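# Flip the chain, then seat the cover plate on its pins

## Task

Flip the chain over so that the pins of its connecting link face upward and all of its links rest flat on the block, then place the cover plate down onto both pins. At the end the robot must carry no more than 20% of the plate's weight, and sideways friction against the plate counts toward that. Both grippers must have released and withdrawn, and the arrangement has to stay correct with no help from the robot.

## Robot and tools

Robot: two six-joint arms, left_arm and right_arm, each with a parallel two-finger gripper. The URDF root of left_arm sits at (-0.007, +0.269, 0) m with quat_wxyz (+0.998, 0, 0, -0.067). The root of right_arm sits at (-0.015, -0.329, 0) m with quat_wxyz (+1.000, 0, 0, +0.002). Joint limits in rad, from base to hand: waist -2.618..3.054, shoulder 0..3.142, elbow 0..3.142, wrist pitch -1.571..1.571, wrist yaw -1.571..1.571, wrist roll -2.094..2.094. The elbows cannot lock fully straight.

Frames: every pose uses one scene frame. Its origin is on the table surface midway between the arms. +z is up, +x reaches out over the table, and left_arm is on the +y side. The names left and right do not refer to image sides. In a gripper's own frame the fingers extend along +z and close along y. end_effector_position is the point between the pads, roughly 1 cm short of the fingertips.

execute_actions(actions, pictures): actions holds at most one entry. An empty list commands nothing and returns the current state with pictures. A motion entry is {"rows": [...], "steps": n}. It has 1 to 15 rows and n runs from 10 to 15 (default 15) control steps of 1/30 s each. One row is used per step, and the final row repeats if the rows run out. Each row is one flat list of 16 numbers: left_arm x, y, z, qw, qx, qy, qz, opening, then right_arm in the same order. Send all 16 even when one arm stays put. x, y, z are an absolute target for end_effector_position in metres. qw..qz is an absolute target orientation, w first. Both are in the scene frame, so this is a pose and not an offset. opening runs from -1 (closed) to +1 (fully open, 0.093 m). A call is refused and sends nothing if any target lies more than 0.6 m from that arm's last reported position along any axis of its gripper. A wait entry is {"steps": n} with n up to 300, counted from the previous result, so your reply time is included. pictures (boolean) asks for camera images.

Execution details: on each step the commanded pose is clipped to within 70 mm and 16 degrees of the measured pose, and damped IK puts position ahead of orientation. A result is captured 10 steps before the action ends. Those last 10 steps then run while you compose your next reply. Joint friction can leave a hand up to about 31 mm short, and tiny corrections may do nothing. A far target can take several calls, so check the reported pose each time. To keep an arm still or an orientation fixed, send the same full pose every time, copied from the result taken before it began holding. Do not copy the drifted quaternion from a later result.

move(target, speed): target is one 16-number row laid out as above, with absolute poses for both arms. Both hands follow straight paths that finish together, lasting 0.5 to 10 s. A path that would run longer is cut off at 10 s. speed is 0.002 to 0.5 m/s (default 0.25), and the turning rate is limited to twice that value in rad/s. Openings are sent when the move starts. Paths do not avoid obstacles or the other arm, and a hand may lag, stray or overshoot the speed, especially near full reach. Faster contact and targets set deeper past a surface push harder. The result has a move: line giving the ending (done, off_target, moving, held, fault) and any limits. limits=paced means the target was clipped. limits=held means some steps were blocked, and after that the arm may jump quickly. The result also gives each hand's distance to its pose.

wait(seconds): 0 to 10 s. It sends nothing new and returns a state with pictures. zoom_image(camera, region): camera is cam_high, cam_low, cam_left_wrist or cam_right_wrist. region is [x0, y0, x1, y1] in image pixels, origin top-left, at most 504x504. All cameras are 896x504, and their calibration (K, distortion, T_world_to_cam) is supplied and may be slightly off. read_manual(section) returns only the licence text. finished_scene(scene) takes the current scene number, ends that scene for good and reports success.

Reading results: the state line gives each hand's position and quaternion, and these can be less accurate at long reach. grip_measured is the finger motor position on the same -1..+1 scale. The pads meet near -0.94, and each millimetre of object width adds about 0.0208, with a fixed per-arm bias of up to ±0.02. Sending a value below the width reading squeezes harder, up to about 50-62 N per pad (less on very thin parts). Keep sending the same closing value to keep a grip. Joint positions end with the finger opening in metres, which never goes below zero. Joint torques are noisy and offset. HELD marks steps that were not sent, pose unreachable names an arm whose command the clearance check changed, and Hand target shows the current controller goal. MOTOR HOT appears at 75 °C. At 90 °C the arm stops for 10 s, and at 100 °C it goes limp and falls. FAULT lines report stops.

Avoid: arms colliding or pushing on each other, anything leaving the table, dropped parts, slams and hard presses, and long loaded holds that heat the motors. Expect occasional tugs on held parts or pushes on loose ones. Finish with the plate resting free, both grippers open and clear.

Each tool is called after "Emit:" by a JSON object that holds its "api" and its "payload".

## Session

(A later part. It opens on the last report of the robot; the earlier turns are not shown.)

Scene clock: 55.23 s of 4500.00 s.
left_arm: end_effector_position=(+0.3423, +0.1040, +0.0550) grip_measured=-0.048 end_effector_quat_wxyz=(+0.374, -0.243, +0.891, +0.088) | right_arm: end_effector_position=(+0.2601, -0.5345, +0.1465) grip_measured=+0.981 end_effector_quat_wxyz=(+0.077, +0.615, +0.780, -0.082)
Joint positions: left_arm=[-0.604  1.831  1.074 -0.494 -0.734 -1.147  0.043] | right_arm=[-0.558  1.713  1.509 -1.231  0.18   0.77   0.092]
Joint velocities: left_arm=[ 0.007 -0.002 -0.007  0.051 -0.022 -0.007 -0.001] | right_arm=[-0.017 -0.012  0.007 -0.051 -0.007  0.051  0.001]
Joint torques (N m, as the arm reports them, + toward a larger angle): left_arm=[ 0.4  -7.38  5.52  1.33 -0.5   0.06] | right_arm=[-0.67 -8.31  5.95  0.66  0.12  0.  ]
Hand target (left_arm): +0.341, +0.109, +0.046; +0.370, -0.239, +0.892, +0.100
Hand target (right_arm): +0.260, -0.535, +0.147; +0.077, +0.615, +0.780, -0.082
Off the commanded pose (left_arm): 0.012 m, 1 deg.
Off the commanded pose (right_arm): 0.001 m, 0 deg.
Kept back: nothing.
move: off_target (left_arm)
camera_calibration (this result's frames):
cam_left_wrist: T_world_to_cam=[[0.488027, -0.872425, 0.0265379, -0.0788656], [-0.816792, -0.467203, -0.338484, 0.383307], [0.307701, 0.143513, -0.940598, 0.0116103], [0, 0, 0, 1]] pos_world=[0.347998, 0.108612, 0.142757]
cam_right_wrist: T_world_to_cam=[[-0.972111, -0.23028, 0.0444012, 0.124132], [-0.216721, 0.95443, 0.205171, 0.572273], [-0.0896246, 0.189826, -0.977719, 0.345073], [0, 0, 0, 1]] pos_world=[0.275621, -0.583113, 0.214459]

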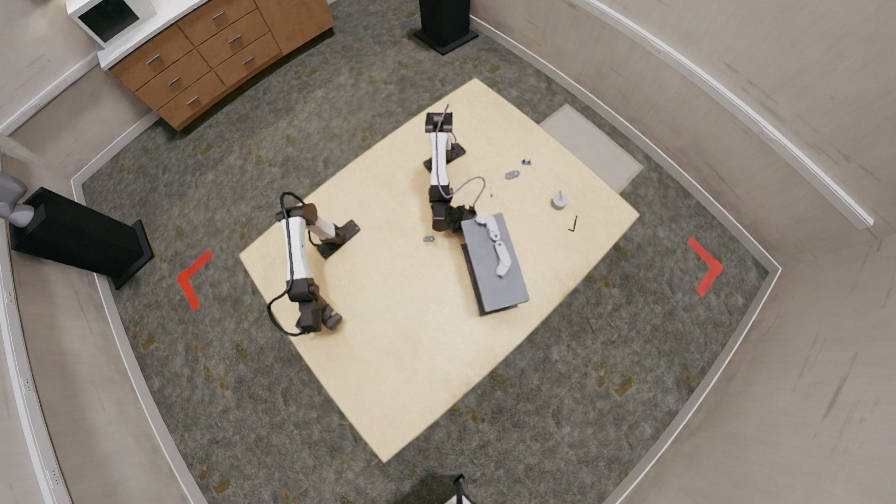

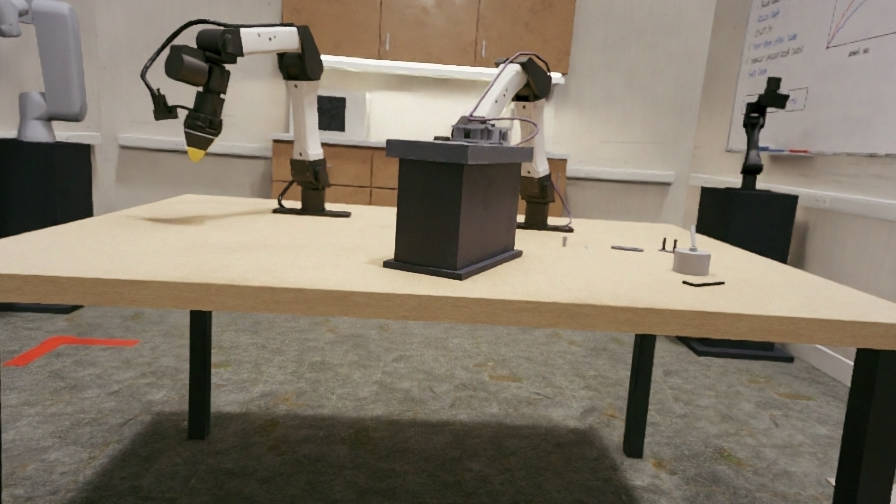

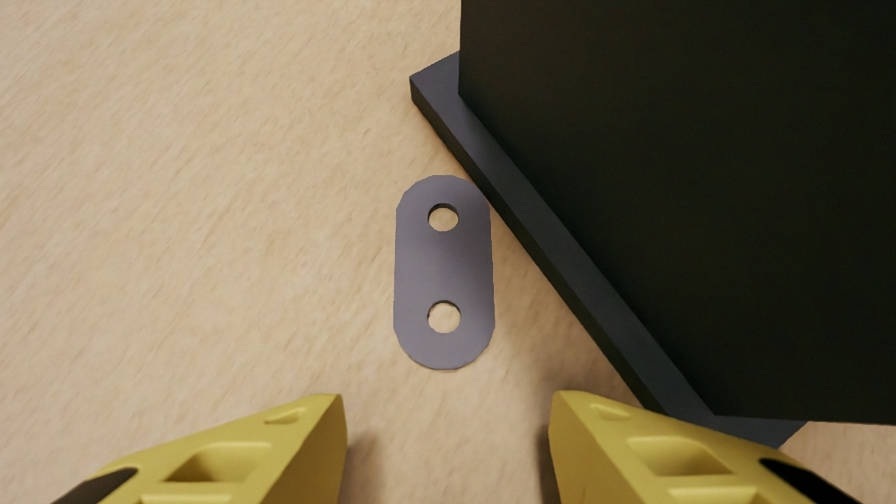

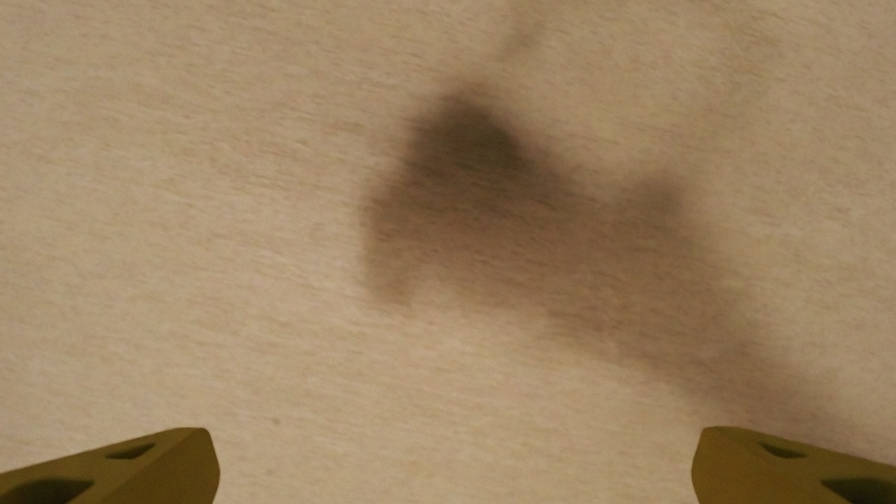

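Emit:
{"api": "move", "payload": {"target": [0.373,0.127,0.012,0.37,-0.239,0.893,0.099,-0.05,0.26,-0.535,0.147,0.077,0.615,0.78,-0.082,1], "speed": 0.04}}

Scene clock: 57.23 s of 4500.00 s.
left_arm: end_effector_position=(+0.3759, +0.1243, +0.0260) grip_measured=-0.048 end_effector_quat_wxyz=(+0.381, -0.244, +0.886, +0.096) | right_arm: end_effector_position=(+0.2601, -0.5345, +0.1465) grip_measured=+0.981 end_effector_quat_wxyz=(+0.077, +0.615, +0.780, -0.082)
Joint positions: left_arm=[-0.503  1.93   1.053 -0.291 -0.721 -1.022  0.043] | right_arm=[-0.558  1.713  1.509 -1.231  0.18   0.77   0.092]
Joint velocities: left_arm=[-0.007 -0.027  0.002 -0.007  0.007 -0.051 -0.   ] | right_arm=[-0.007 -0.007 -0.017 -0.007  0.066  0.037 -0.   ]
Joint torques (N m, as the arm reports them, + toward a larger angle): left_arm=[ 0.34 -7.67  5.22  1.64 -0.25  0.14] | right_arm=[-0.71 -8.28  6.03  0.68  0.11  0.01]
Hand target (left_arm): +0.373, +0.127, +0.013; +0.371, -0.239, +0.892, +0.100
Hand target (right_arm): +0.260, -0.535, +0.147; +0.077, +0.615, +0.780, -0.082
Off the commanded pose (left_arm): 0.015 m, 2 deg.
Off the commanded pose (right_arm): 0.001 m, 0 deg.
Kept back: nothing.
move: off_target (left_arm)
camera_calibration (this result's frames):
cam_left_wrist: T_world_to_cam=[[0.495776, -0.868254, 0.0184359, -0.0799831], [-0.807914, -0.468901, -0.35694, 0.407779], [0.31856, 0.162068, -0.933945, -0.0354378], [0, 0, 0, 1]] pos_world=[0.380393, 0.127506, 0.11393]
cam_right_wrist: T_world_to_cam=[[-0.972111, -0.23028, 0.0444012, 0.124132], [-0.216721, 0.95443, 0.205171, 0.572273], [-0.0896246, 0.189826, -0.977719, 0.345073], [0, 0, 0, 1]] pos_world=[0.275621, -0.583113, 0.214459]

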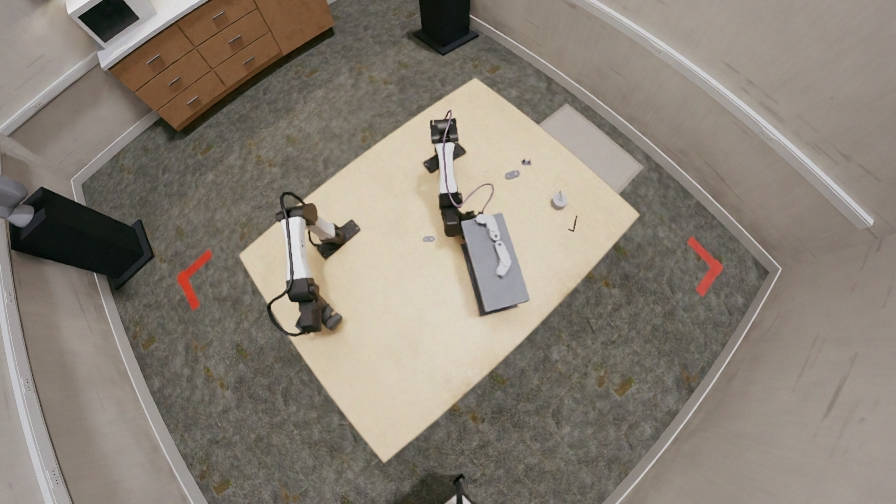

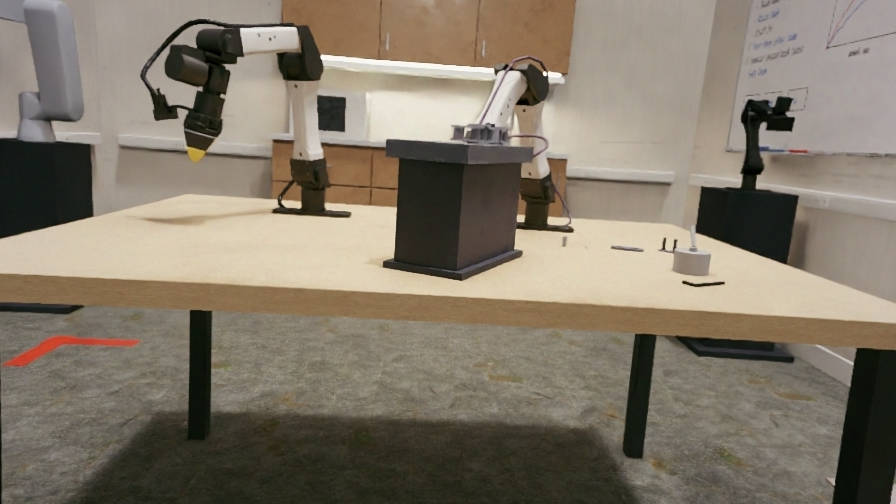

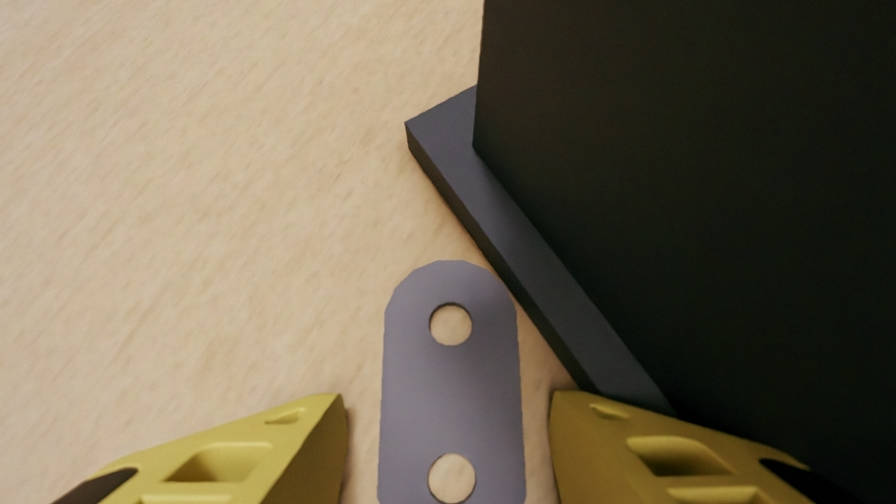

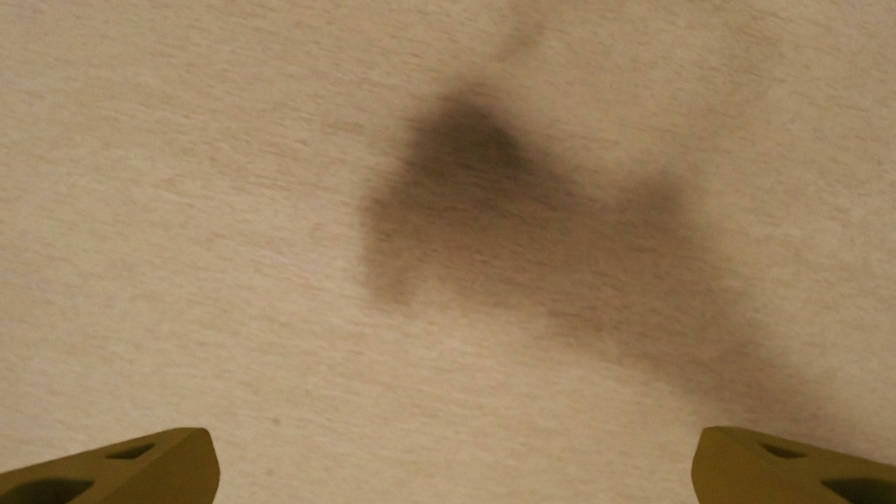

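Emit:
{"api": "move", "payload": {"target": [0.371,0.126,0.002,0.37,-0.239,0.893,0.099,-0.2,0.26,-0.535,0.147,0.077,0.615,0.78,-0.082,1], "speed": 0.02}}

Emit:
{"api": "move", "payload": {"target": [0.371,0.126,0.002,0.37,-0.239,0.893,0.099,-0.6,0.26,-0.535,0.147,0.077,0.615,0.78,-0.082,1]}}

Emit:
{"api": "move", "payload": {"target": [0.30,0.15,0.08,0.37,-0.239,0.893,0.099,-0.6,0.26,-0.535,0.147,0.077,0.615,0.78,-0.082,1], "speed": 0.1}}

Scene clock: 59.03 s of 4500.00 s.
left_arm: end_effector_position=(+0.3770, +0.1238, +0.0238) grip_measured=-0.198 end_effector_quat_wxyz=(+0.386, -0.246, +0.884, +0.092) | right_arm: end_effector_position=(+0.2601, -0.5345, +0.1465) grip_measured=+0.981 end_effector_quat_wxyz=(+0.077, +0.615, +0.780, -0.082)
Joint positions: left_arm=[-0.503  1.935  1.042 -0.261 -0.723 -1.021  0.036] | right_arm=[-0.558  1.713  1.509 -1.231  0.18   0.77   0.092]
Joint velocities: left_arm=[-0.007  0.002 -0.007  0.022 -0.081  0.022 -0.   ] | right_arm=[-0.017  0.017 -0.012 -0.022  0.037 -0.022 -0.001]
Joint torques (N m, as the arm reports them, + toward a larger angle): left_arm=[-0.11 -6.38  4.5   1.71 -0.27 -0.02] | right_arm=[-0.72 -8.31  5.98  0.68  0.12  0.  ]
Hand target (left_arm): +0.371, +0.126, +0.003; +0.370, -0.239, +0.892, +0.099
Hand target (right_arm): +0.260, -0.535, +0.147; +0.077, +0.615, +0.780, -0.082
Off the commanded pose (left_arm): 0.023 m, 2 deg.
Off the commanded pose (right_arm): 0.001 m, 0 deg.
Kept back: nothing.
move: off_target (left_arm)
camera_calibration (this result's frames):
cam_left_wrist: T_world_to_cam=[[0.49559, -0.868049, 0.0296719, -0.0811925], [-0.803462, -0.471156, -0.363951, 0.406466], [0.329908, 0.15653, -0.930945, -0.0414687], [0, 0, 0, 1]] pos_world=[0.380499, 0.127521, 0.111738]
cam_right_wrist: T_world_to_cam=[[-0.972111, -0.23028, 0.0444012, 0.124132], [-0.216721, 0.95443, 0.205171, 0.572273], [-0.0896246, 0.189826, -0.977719, 0.345073], [0, 0, 0, 1]] pos_world=[0.275621, -0.583113, 0.214459]

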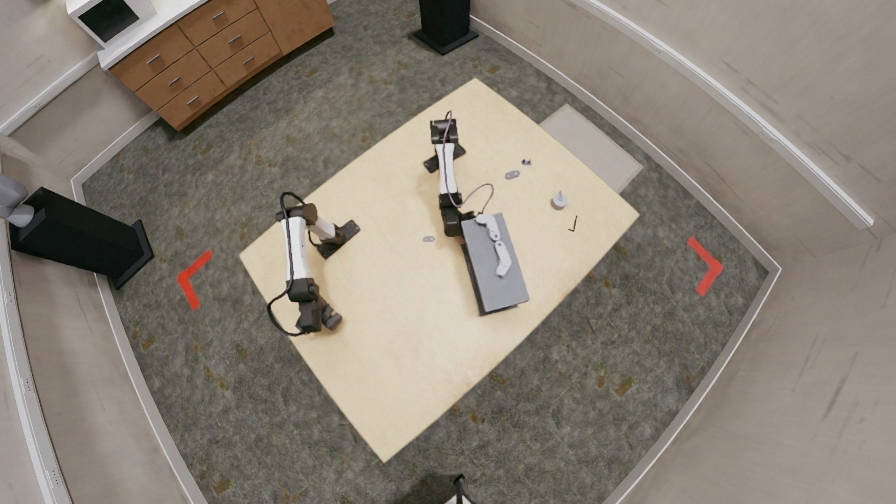

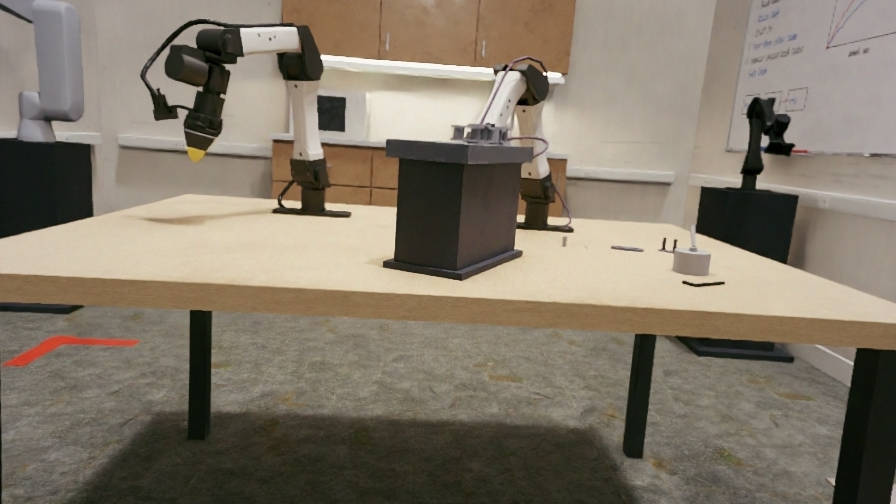

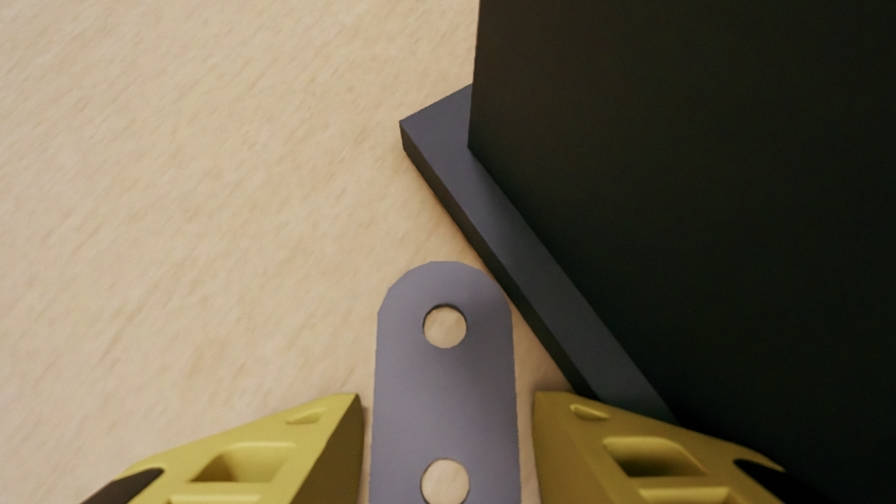

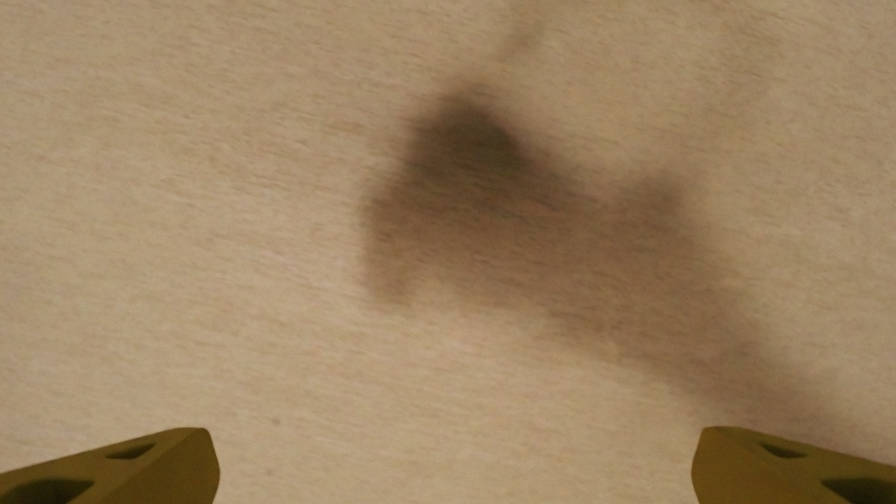

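Scene clock: 59.73 s of 4500.00 s.
left_arm: end_effector_position=(+0.3776, +0.1239, +0.0239) grip_measured=-0.510 end_effector_quat_wxyz=(+0.387, -0.247, +0.883, +0.092) | right_arm: end_effector_position=(+0.2601, -0.5345, +0.1465) grip_measured=+0.981 end_effector_quat_wxyz=(+0.077, +0.615, +0.780, -0.082)
Joint positions: left_arm=[-0.503  1.937  1.042 -0.258 -0.727 -1.021  0.021] | right_arm=[-0.558  1.713  1.509 -1.231  0.18   0.77   0.092]
Joint velocities: left_arm=[ 0.002 -0.002 -0.012 -0.051  0.022 -0.095  0.   ] | right_arm=[-0.002 -0.002  0.002  0.007 -0.051 -0.037  0.   ]
Joint torques (N m, as the arm reports them, + toward a larger angle): left_arm=[-0.05 -6.48  4.54  1.62 -0.22 -0.02] | right_arm=[-0.69 -8.3   6.05  0.68  0.11  0.  ]
Hand target (left_arm): +0.370, +0.126, +0.003; +0.369, -0.239, +0.893, +0.099
Hand target (right_arm): +0.260, -0.535, +0.147; +0.077, +0.615, +0.780, -0.082
Off the commanded pose (left_arm): 0.023 m, 3 deg.
Off the commanded pose (right_arm): 0.001 m, 0 deg.
Kept back: nothing.
move: off_target (left_arm)
camera_calibration (this result's frames):
cam_left_wrist: T_world_to_cam=[[0.496696, -0.867401, 0.0301537, -0.0818361], [-0.801563, -0.471765, -0.367334, 0.406418], [0.332851, 0.158283, -0.9296, -0.0429747], [0, 0, 0, 1]] pos_world=[0.380722, 0.127552, 0.11181]
cam_right_wrist: T_world_to_cam=[[-0.972111, -0.23028, 0.0444012, 0.124132], [-0.216721, 0.95443, 0.205171, 0.572273], [-0.0896246, 0.189826, -0.977719, 0.345073], [0, 0, 0, 1]] pos_world=[0.275621, -0.583113, 0.214459]

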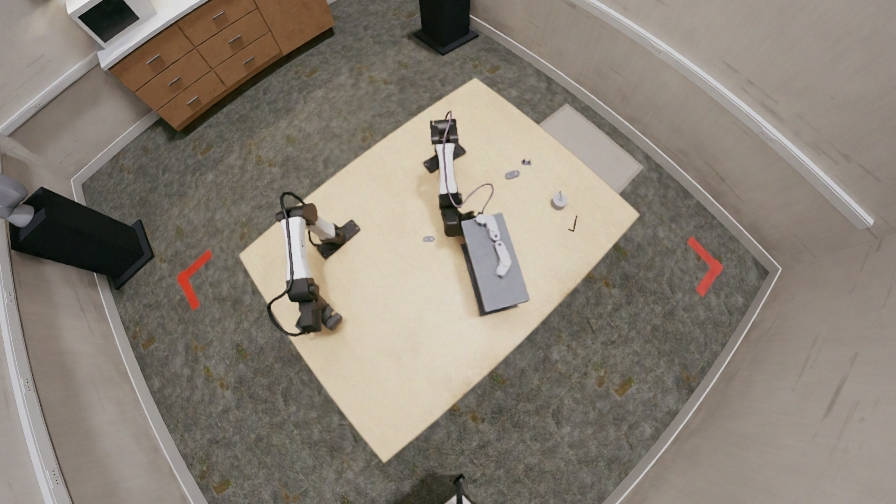

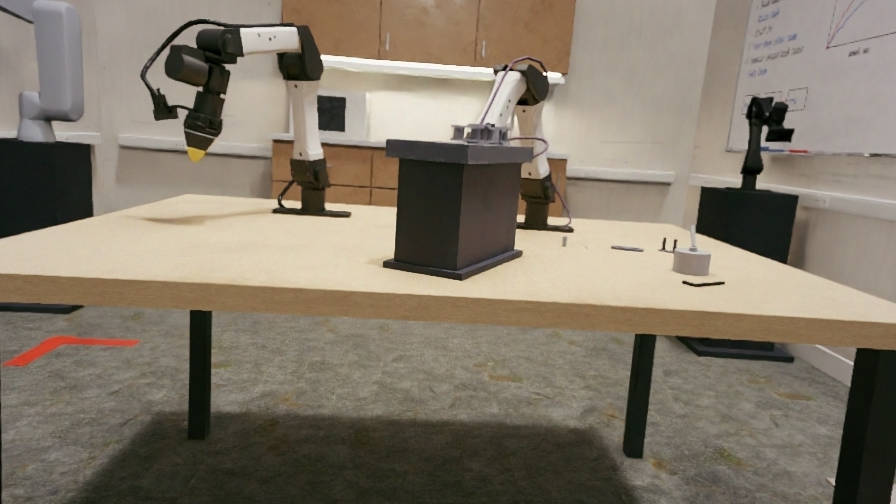

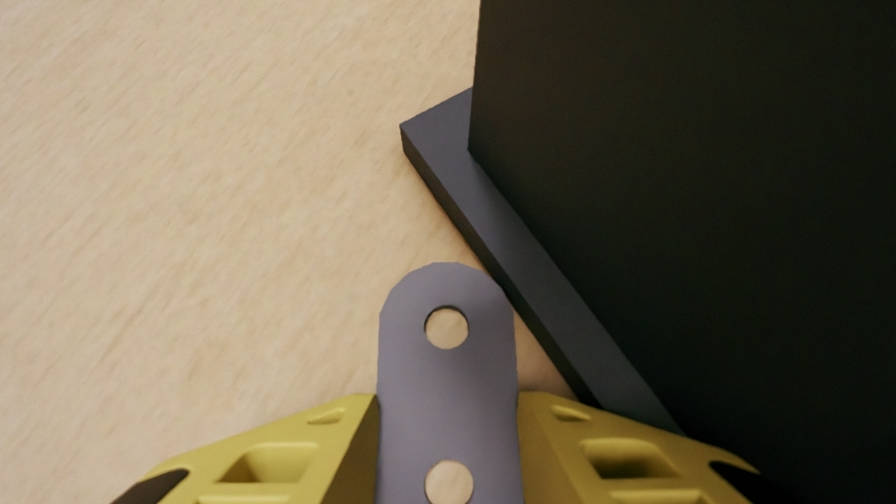

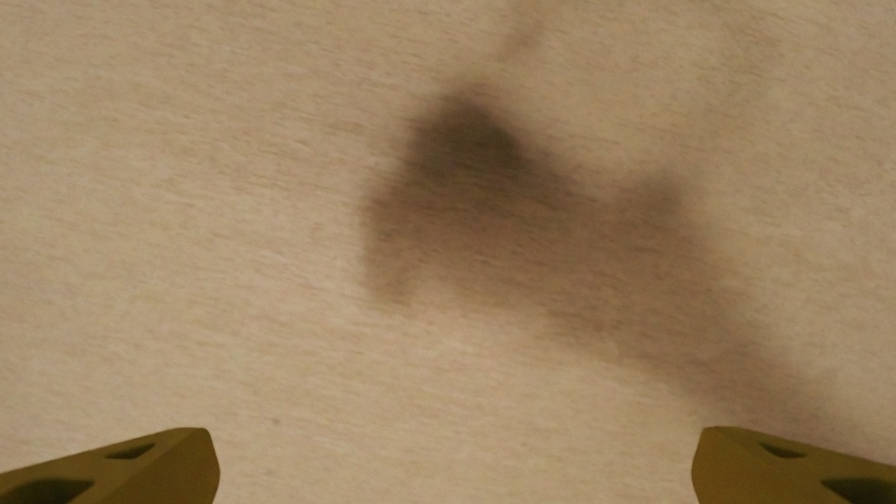

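Scene clock: 61.27 s of 4500.00 s.
left_arm: end_effector_position=(+0.3066, +0.1458, +0.0806) grip_measured=-0.510 end_effector_quat_wxyz=(+0.373, -0.242, +0.891, +0.091) | right_arm: end_effector_position=(+0.2601, -0.5345, +0.1465) grip_measured=+0.981 end_effector_quat_wxyz=(+0.077, +0.615, +0.780, -0.082)
Joint positions: left_arm=[-0.58   1.588  0.904 -0.552 -0.728 -1.115  0.021] | right_arm=[-0.558  1.713  1.509 -1.231  0.18   0.77   0.092]
Joint velocities: left_arm=[-0.002 -0.007  0.002 -0.037 -0.081 -0.037 -0.   ] | right_arm=[ 0.012  0.002 -0.007  0.037  0.037  0.081  0.   ]
Joint torques (N m, as the arm reports them, + toward a larger angle): left_arm=[-0.73 -7.67  5.75  0.92 -0.51 -0.13] | right_arm=[-0.7  -8.31  6.06  0.68  0.13  0.01]
Hand target (left_arm): +0.299, +0.150, +0.079; +0.369, -0.239, +0.893, +0.098
Hand target (right_arm): +0.260, -0.535, +0.147; +0.077, +0.615, +0.780, -0.082
Off the commanded pose (left_arm): 0.008 m, 1 deg.
Off the commanded pose (right_arm): 0.001 m, 0 deg.
Kept back: nothing.
move: done
camera_calibration (this result's frames):
cam_left_wrist: T_world_to_cam=[[0.488081, -0.872557, 0.0205164, -0.0251066], [-0.81762, -0.465324, -0.339072, 0.382404], [0.305407, 0.14872, -0.940537, 0.0406659], [0, 0, 0, 1]] pos_world=[0.312496, 0.149987, 0.168425]
cam_right_wrist: T_world_to_cam=[[-0.972111, -0.23028, 0.0444012, 0.124132], [-0.216721, 0.95443, 0.205171, 0.572273], [-0.0896246, 0.189826, -0.977719, 0.345073], [0, 0, 0, 1]] pos_world=[0.275621, -0.583113, 0.214459]

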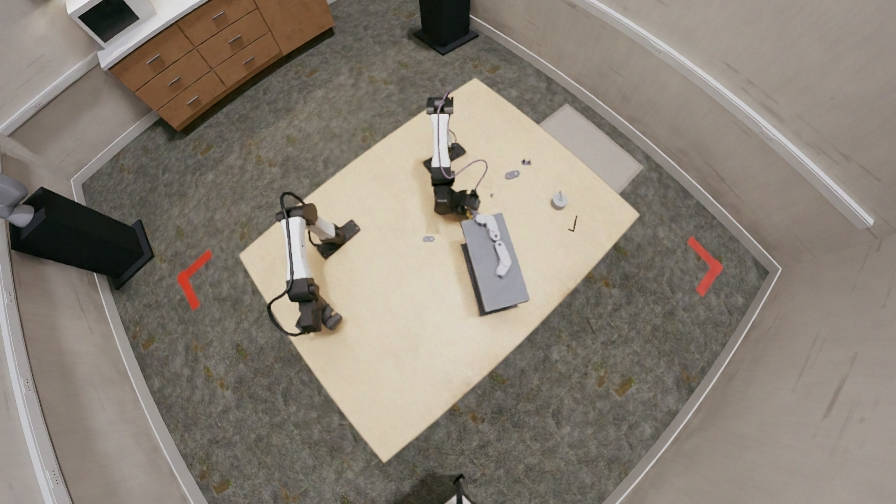

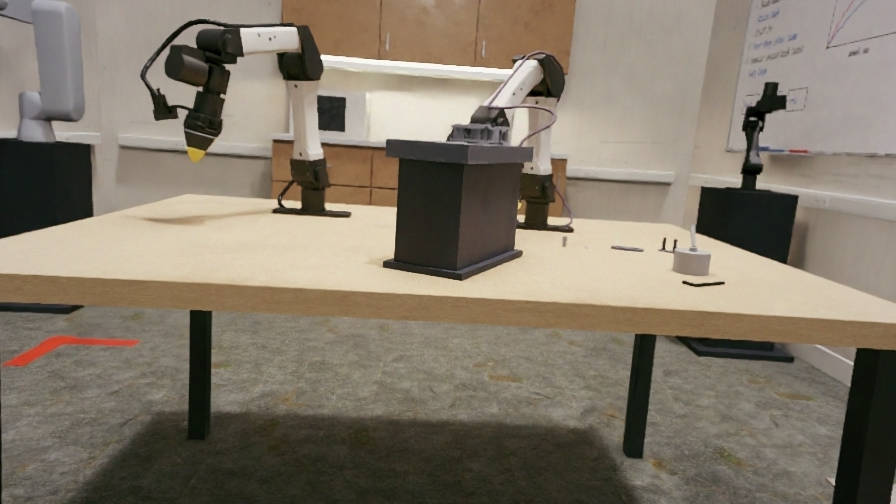

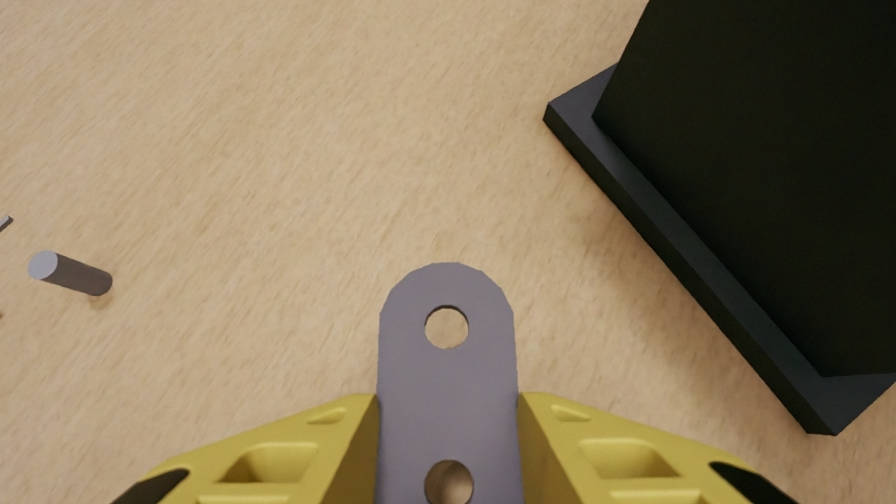

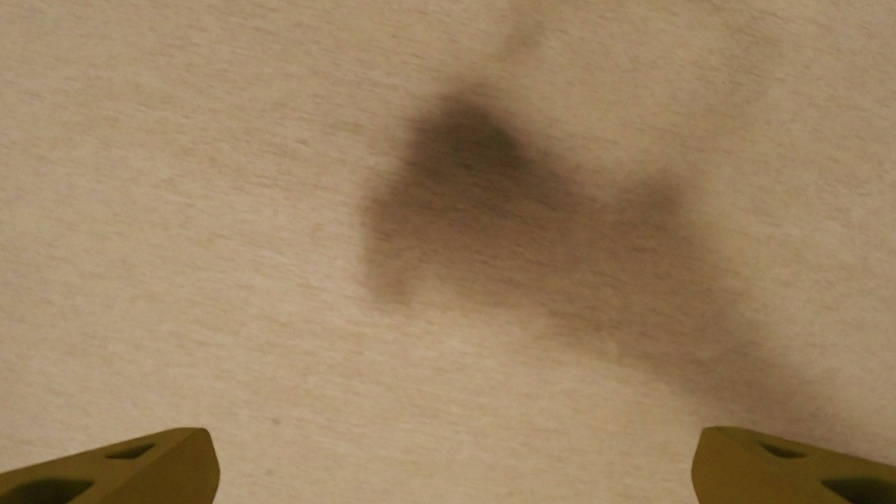

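Emit:
{"api": "move", "payload": {"target": [0.30,0.16,0.32,0.4,0.175,0.897,-0.078,-0.6,0.26,-0.535,0.147,0.077,0.615,0.78,-0.082,1], "speed": 0.2}}

Emit:
{"api": "move", "payload": {"target": [0.48,0.082,0.302,0.4,0.175,0.897,-0.078,-0.6,0.26,-0.535,0.147,0.077,0.615,0.78,-0.082,1], "speed": 0.12}}

Scene clock: 64.53 s of 4500.00 s.
left_arm: end_effector_position=(+0.2931, +0.1634, +0.3229) grip_measured=-0.510 end_effector_quat_wxyz=(+0.412, +0.172, +0.892, -0.072) | right_arm: end_effector_position=(+0.2601, -0.5345, +0.1465) grip_measured=+0.981 end_effector_quat_wxyz=(+0.077, +0.615, +0.780, -0.082)
Joint positions: left_arm=[-0.19   1.162  1.44  -0.986  0.029  0.043  0.021] | right_arm=[-0.558  1.713  1.509 -1.231  0.18   0.77   0.092]
Joint velocities: left_arm=[-0.007 -0.012  0.002  0.066 -0.022 -0.022 -0.001] | right_arm=[ 0.007  0.007 -0.012  0.051 -0.066 -0.022 -0.001]
Joint torques (N m, as the arm reports them, + toward a larger angle): left_arm=[ 0.36 -1.92  9.17  2.14  0.08  0.03] | right_arm=[-0.62 -8.34  5.99  0.68  0.12  0.  ]
Hand target (left_arm): +0.294, +0.163, +0.321; +0.403, +0.176, +0.895, -0.072
Hand target (right_arm): +0.260, -0.535, +0.147; +0.077, +0.615, +0.780, -0.082
Off the commanded pose (left_arm): 0.008 m, 2 deg.
Off the commanded pose (right_arm): 0.001 m, 0 deg.
Kept back: nothing.
move: done
camera_calibration (this result's frames):
cam_left_wrist: T_world_to_cam=[[-0.376595, -0.92629, -0.0127452, 0.264751], [-0.84404, 0.348761, -0.407384, 0.358502], [0.381801, -0.142661, -0.913168, 0.286416], [0, 0, 0, 1]] pos_world=[0.29294, 0.161065, 0.410969]
cam_right_wrist: T_world_to_cam=[[-0.972111, -0.23028, 0.0444012, 0.124132], [-0.216721, 0.95443, 0.205171, 0.572273], [-0.0896246, 0.189826, -0.977719, 0.345073], [0, 0, 0, 1]] pos_world=[0.275621, -0.583113, 0.214459]

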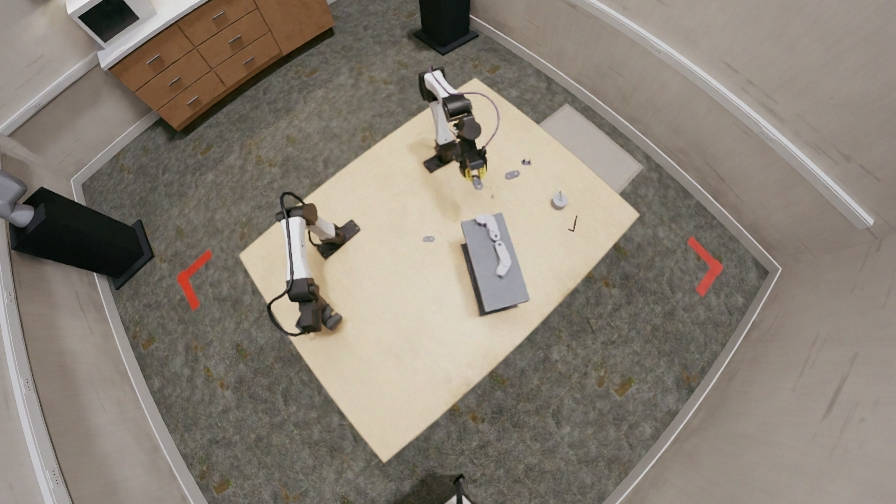

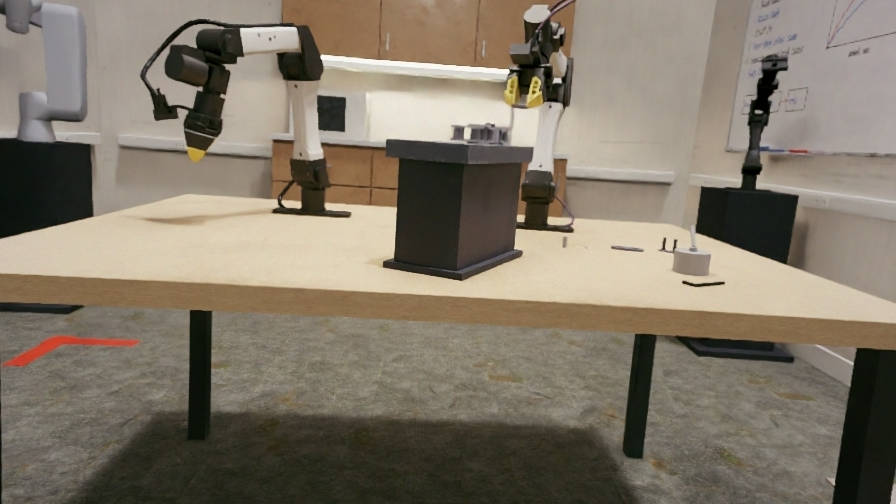

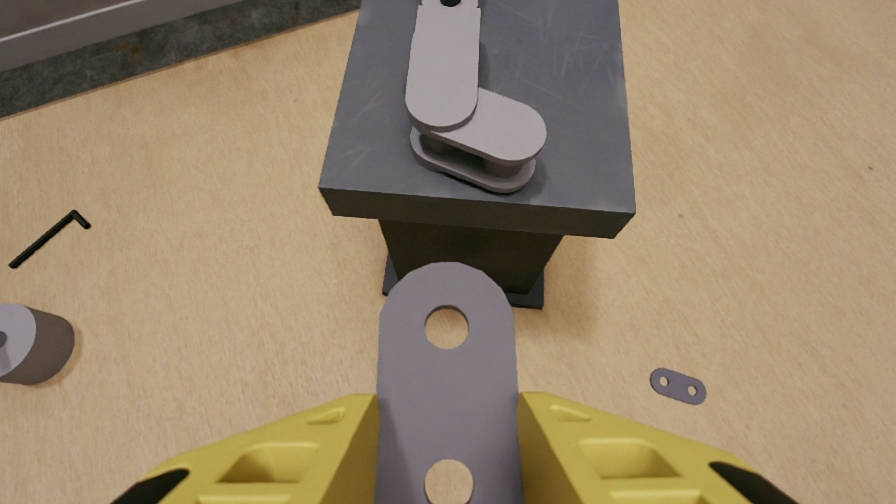

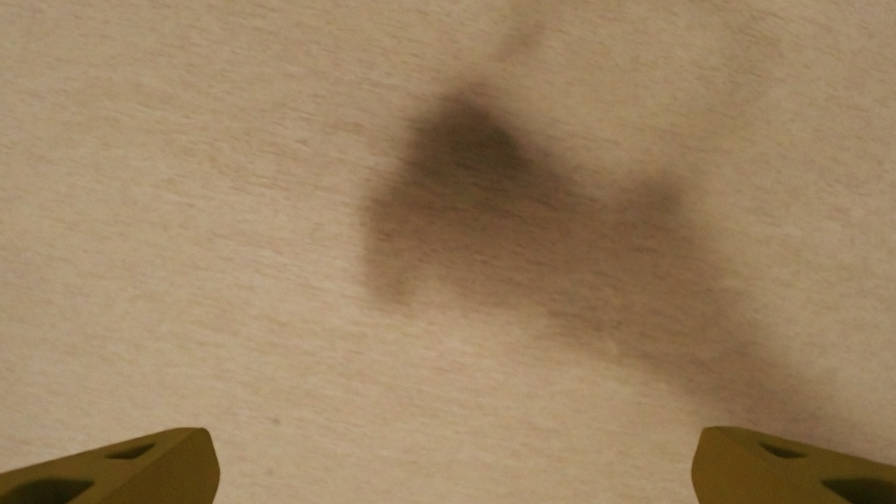

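Scene clock: 66.63 s of 4500.00 s.
left_arm: end_effector_position=(+0.4820, +0.0872, +0.3100) grip_measured=-0.510 end_effector_quat_wxyz=(+0.409, +0.176, +0.892, -0.079) | right_arm: end_effector_position=(+0.2601, -0.5345, +0.1465) grip_measured=+0.981 end_effector_quat_wxyz=(+0.077, +0.615, +0.780, -0.082)
Joint positions: left_arm=[-0.213  1.918  2.114 -0.908  0.029  0.029  0.021] | right_arm=[-0.558  1.713  1.509 -1.231  0.18   0.77   0.092]
Joint velocities: left_arm=[ 0.002 -0.002  0.007 -0.095 -0.037 -0.081 -0.001] | right_arm=[ 0.007 -0.002  0.002 -0.022 -0.022 -0.037  0.001]
Joint torques (N m, as the arm reports them, + toward a larger angle): left_arm=[-0.67 -9.55  9.51  2.08 -0.01 -0.14] | right_arm=[-0.71 -8.26  6.    0.68  0.11  0.01]
Hand target (left_arm): +0.481, +0.084, +0.306; +0.400, +0.175, +0.896, -0.078
Hand target (right_arm): +0.260, -0.535, +0.147; +0.077, +0.615, +0.780, -0.082
Off the commanded pose (left_arm): 0.010 m, 1 deg.
Off the commanded pose (right_arm): 0.001 m, 0 deg.
Kept back: nothing.
move: done
camera_calibration (this result's frames):
cam_left_wrist: T_world_to_cam=[[-0.389873, -0.920866, -0.00213254, 0.267786], [-0.841845, 0.357354, -0.404469, 0.536562], [0.373224, -0.155896, -0.914549, 0.197327], [0, 0, 0, 1]] pos_world=[0.482458, 0.0856149, 0.398059]
cam_right_wrist: T_world_to_cam=[[-0.972111, -0.23028, 0.0444012, 0.124132], [-0.216721, 0.95443, 0.205171, 0.572273], [-0.0896246, 0.189826, -0.977719, 0.345073], [0, 0, 0, 1]] pos_world=[0.275621, -0.583113, 0.214459]

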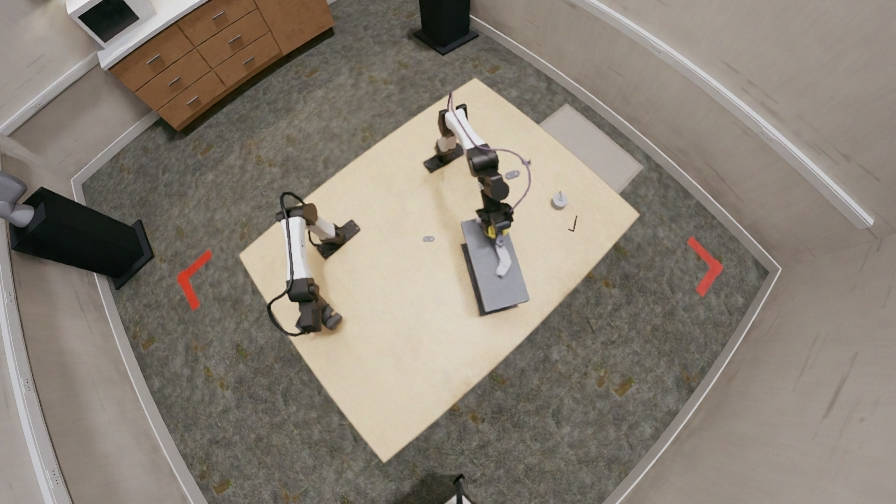

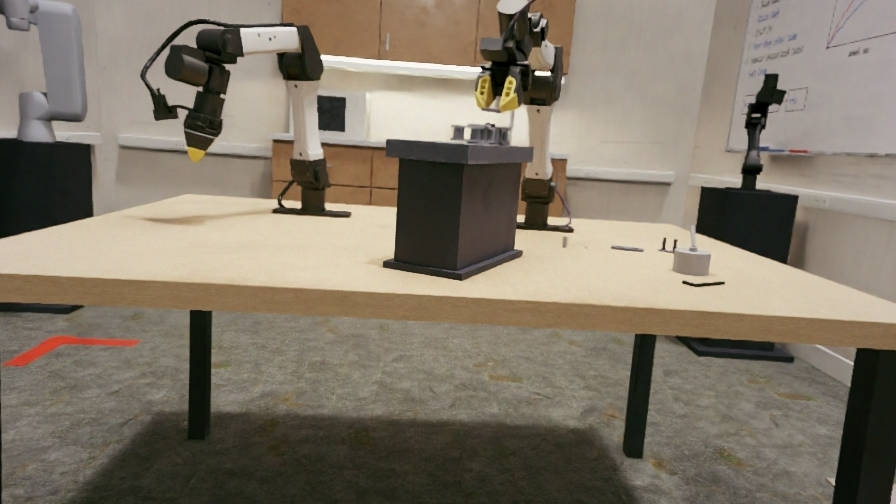

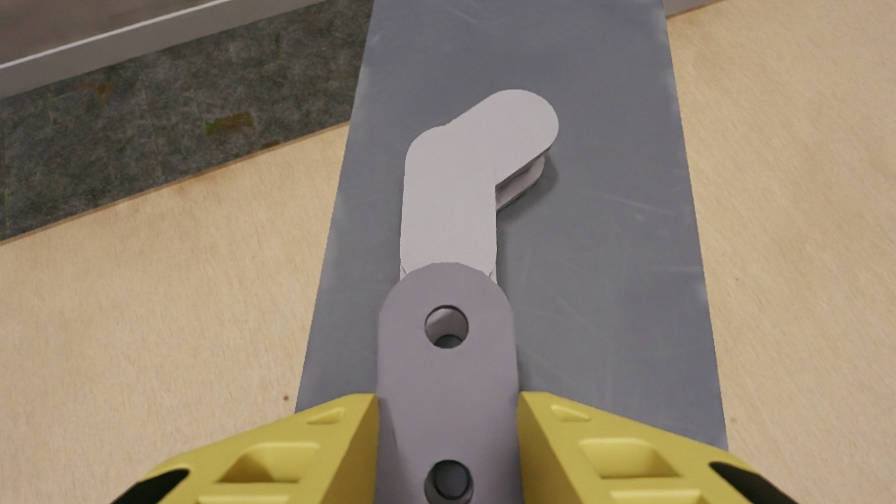

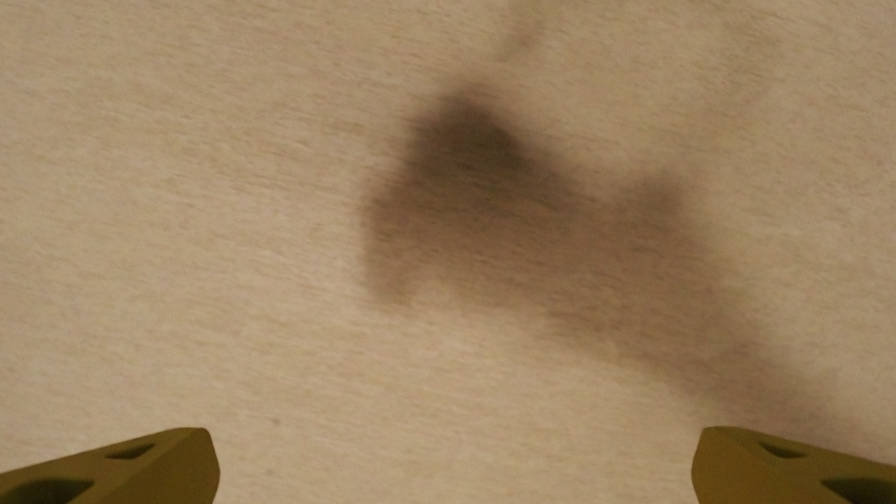

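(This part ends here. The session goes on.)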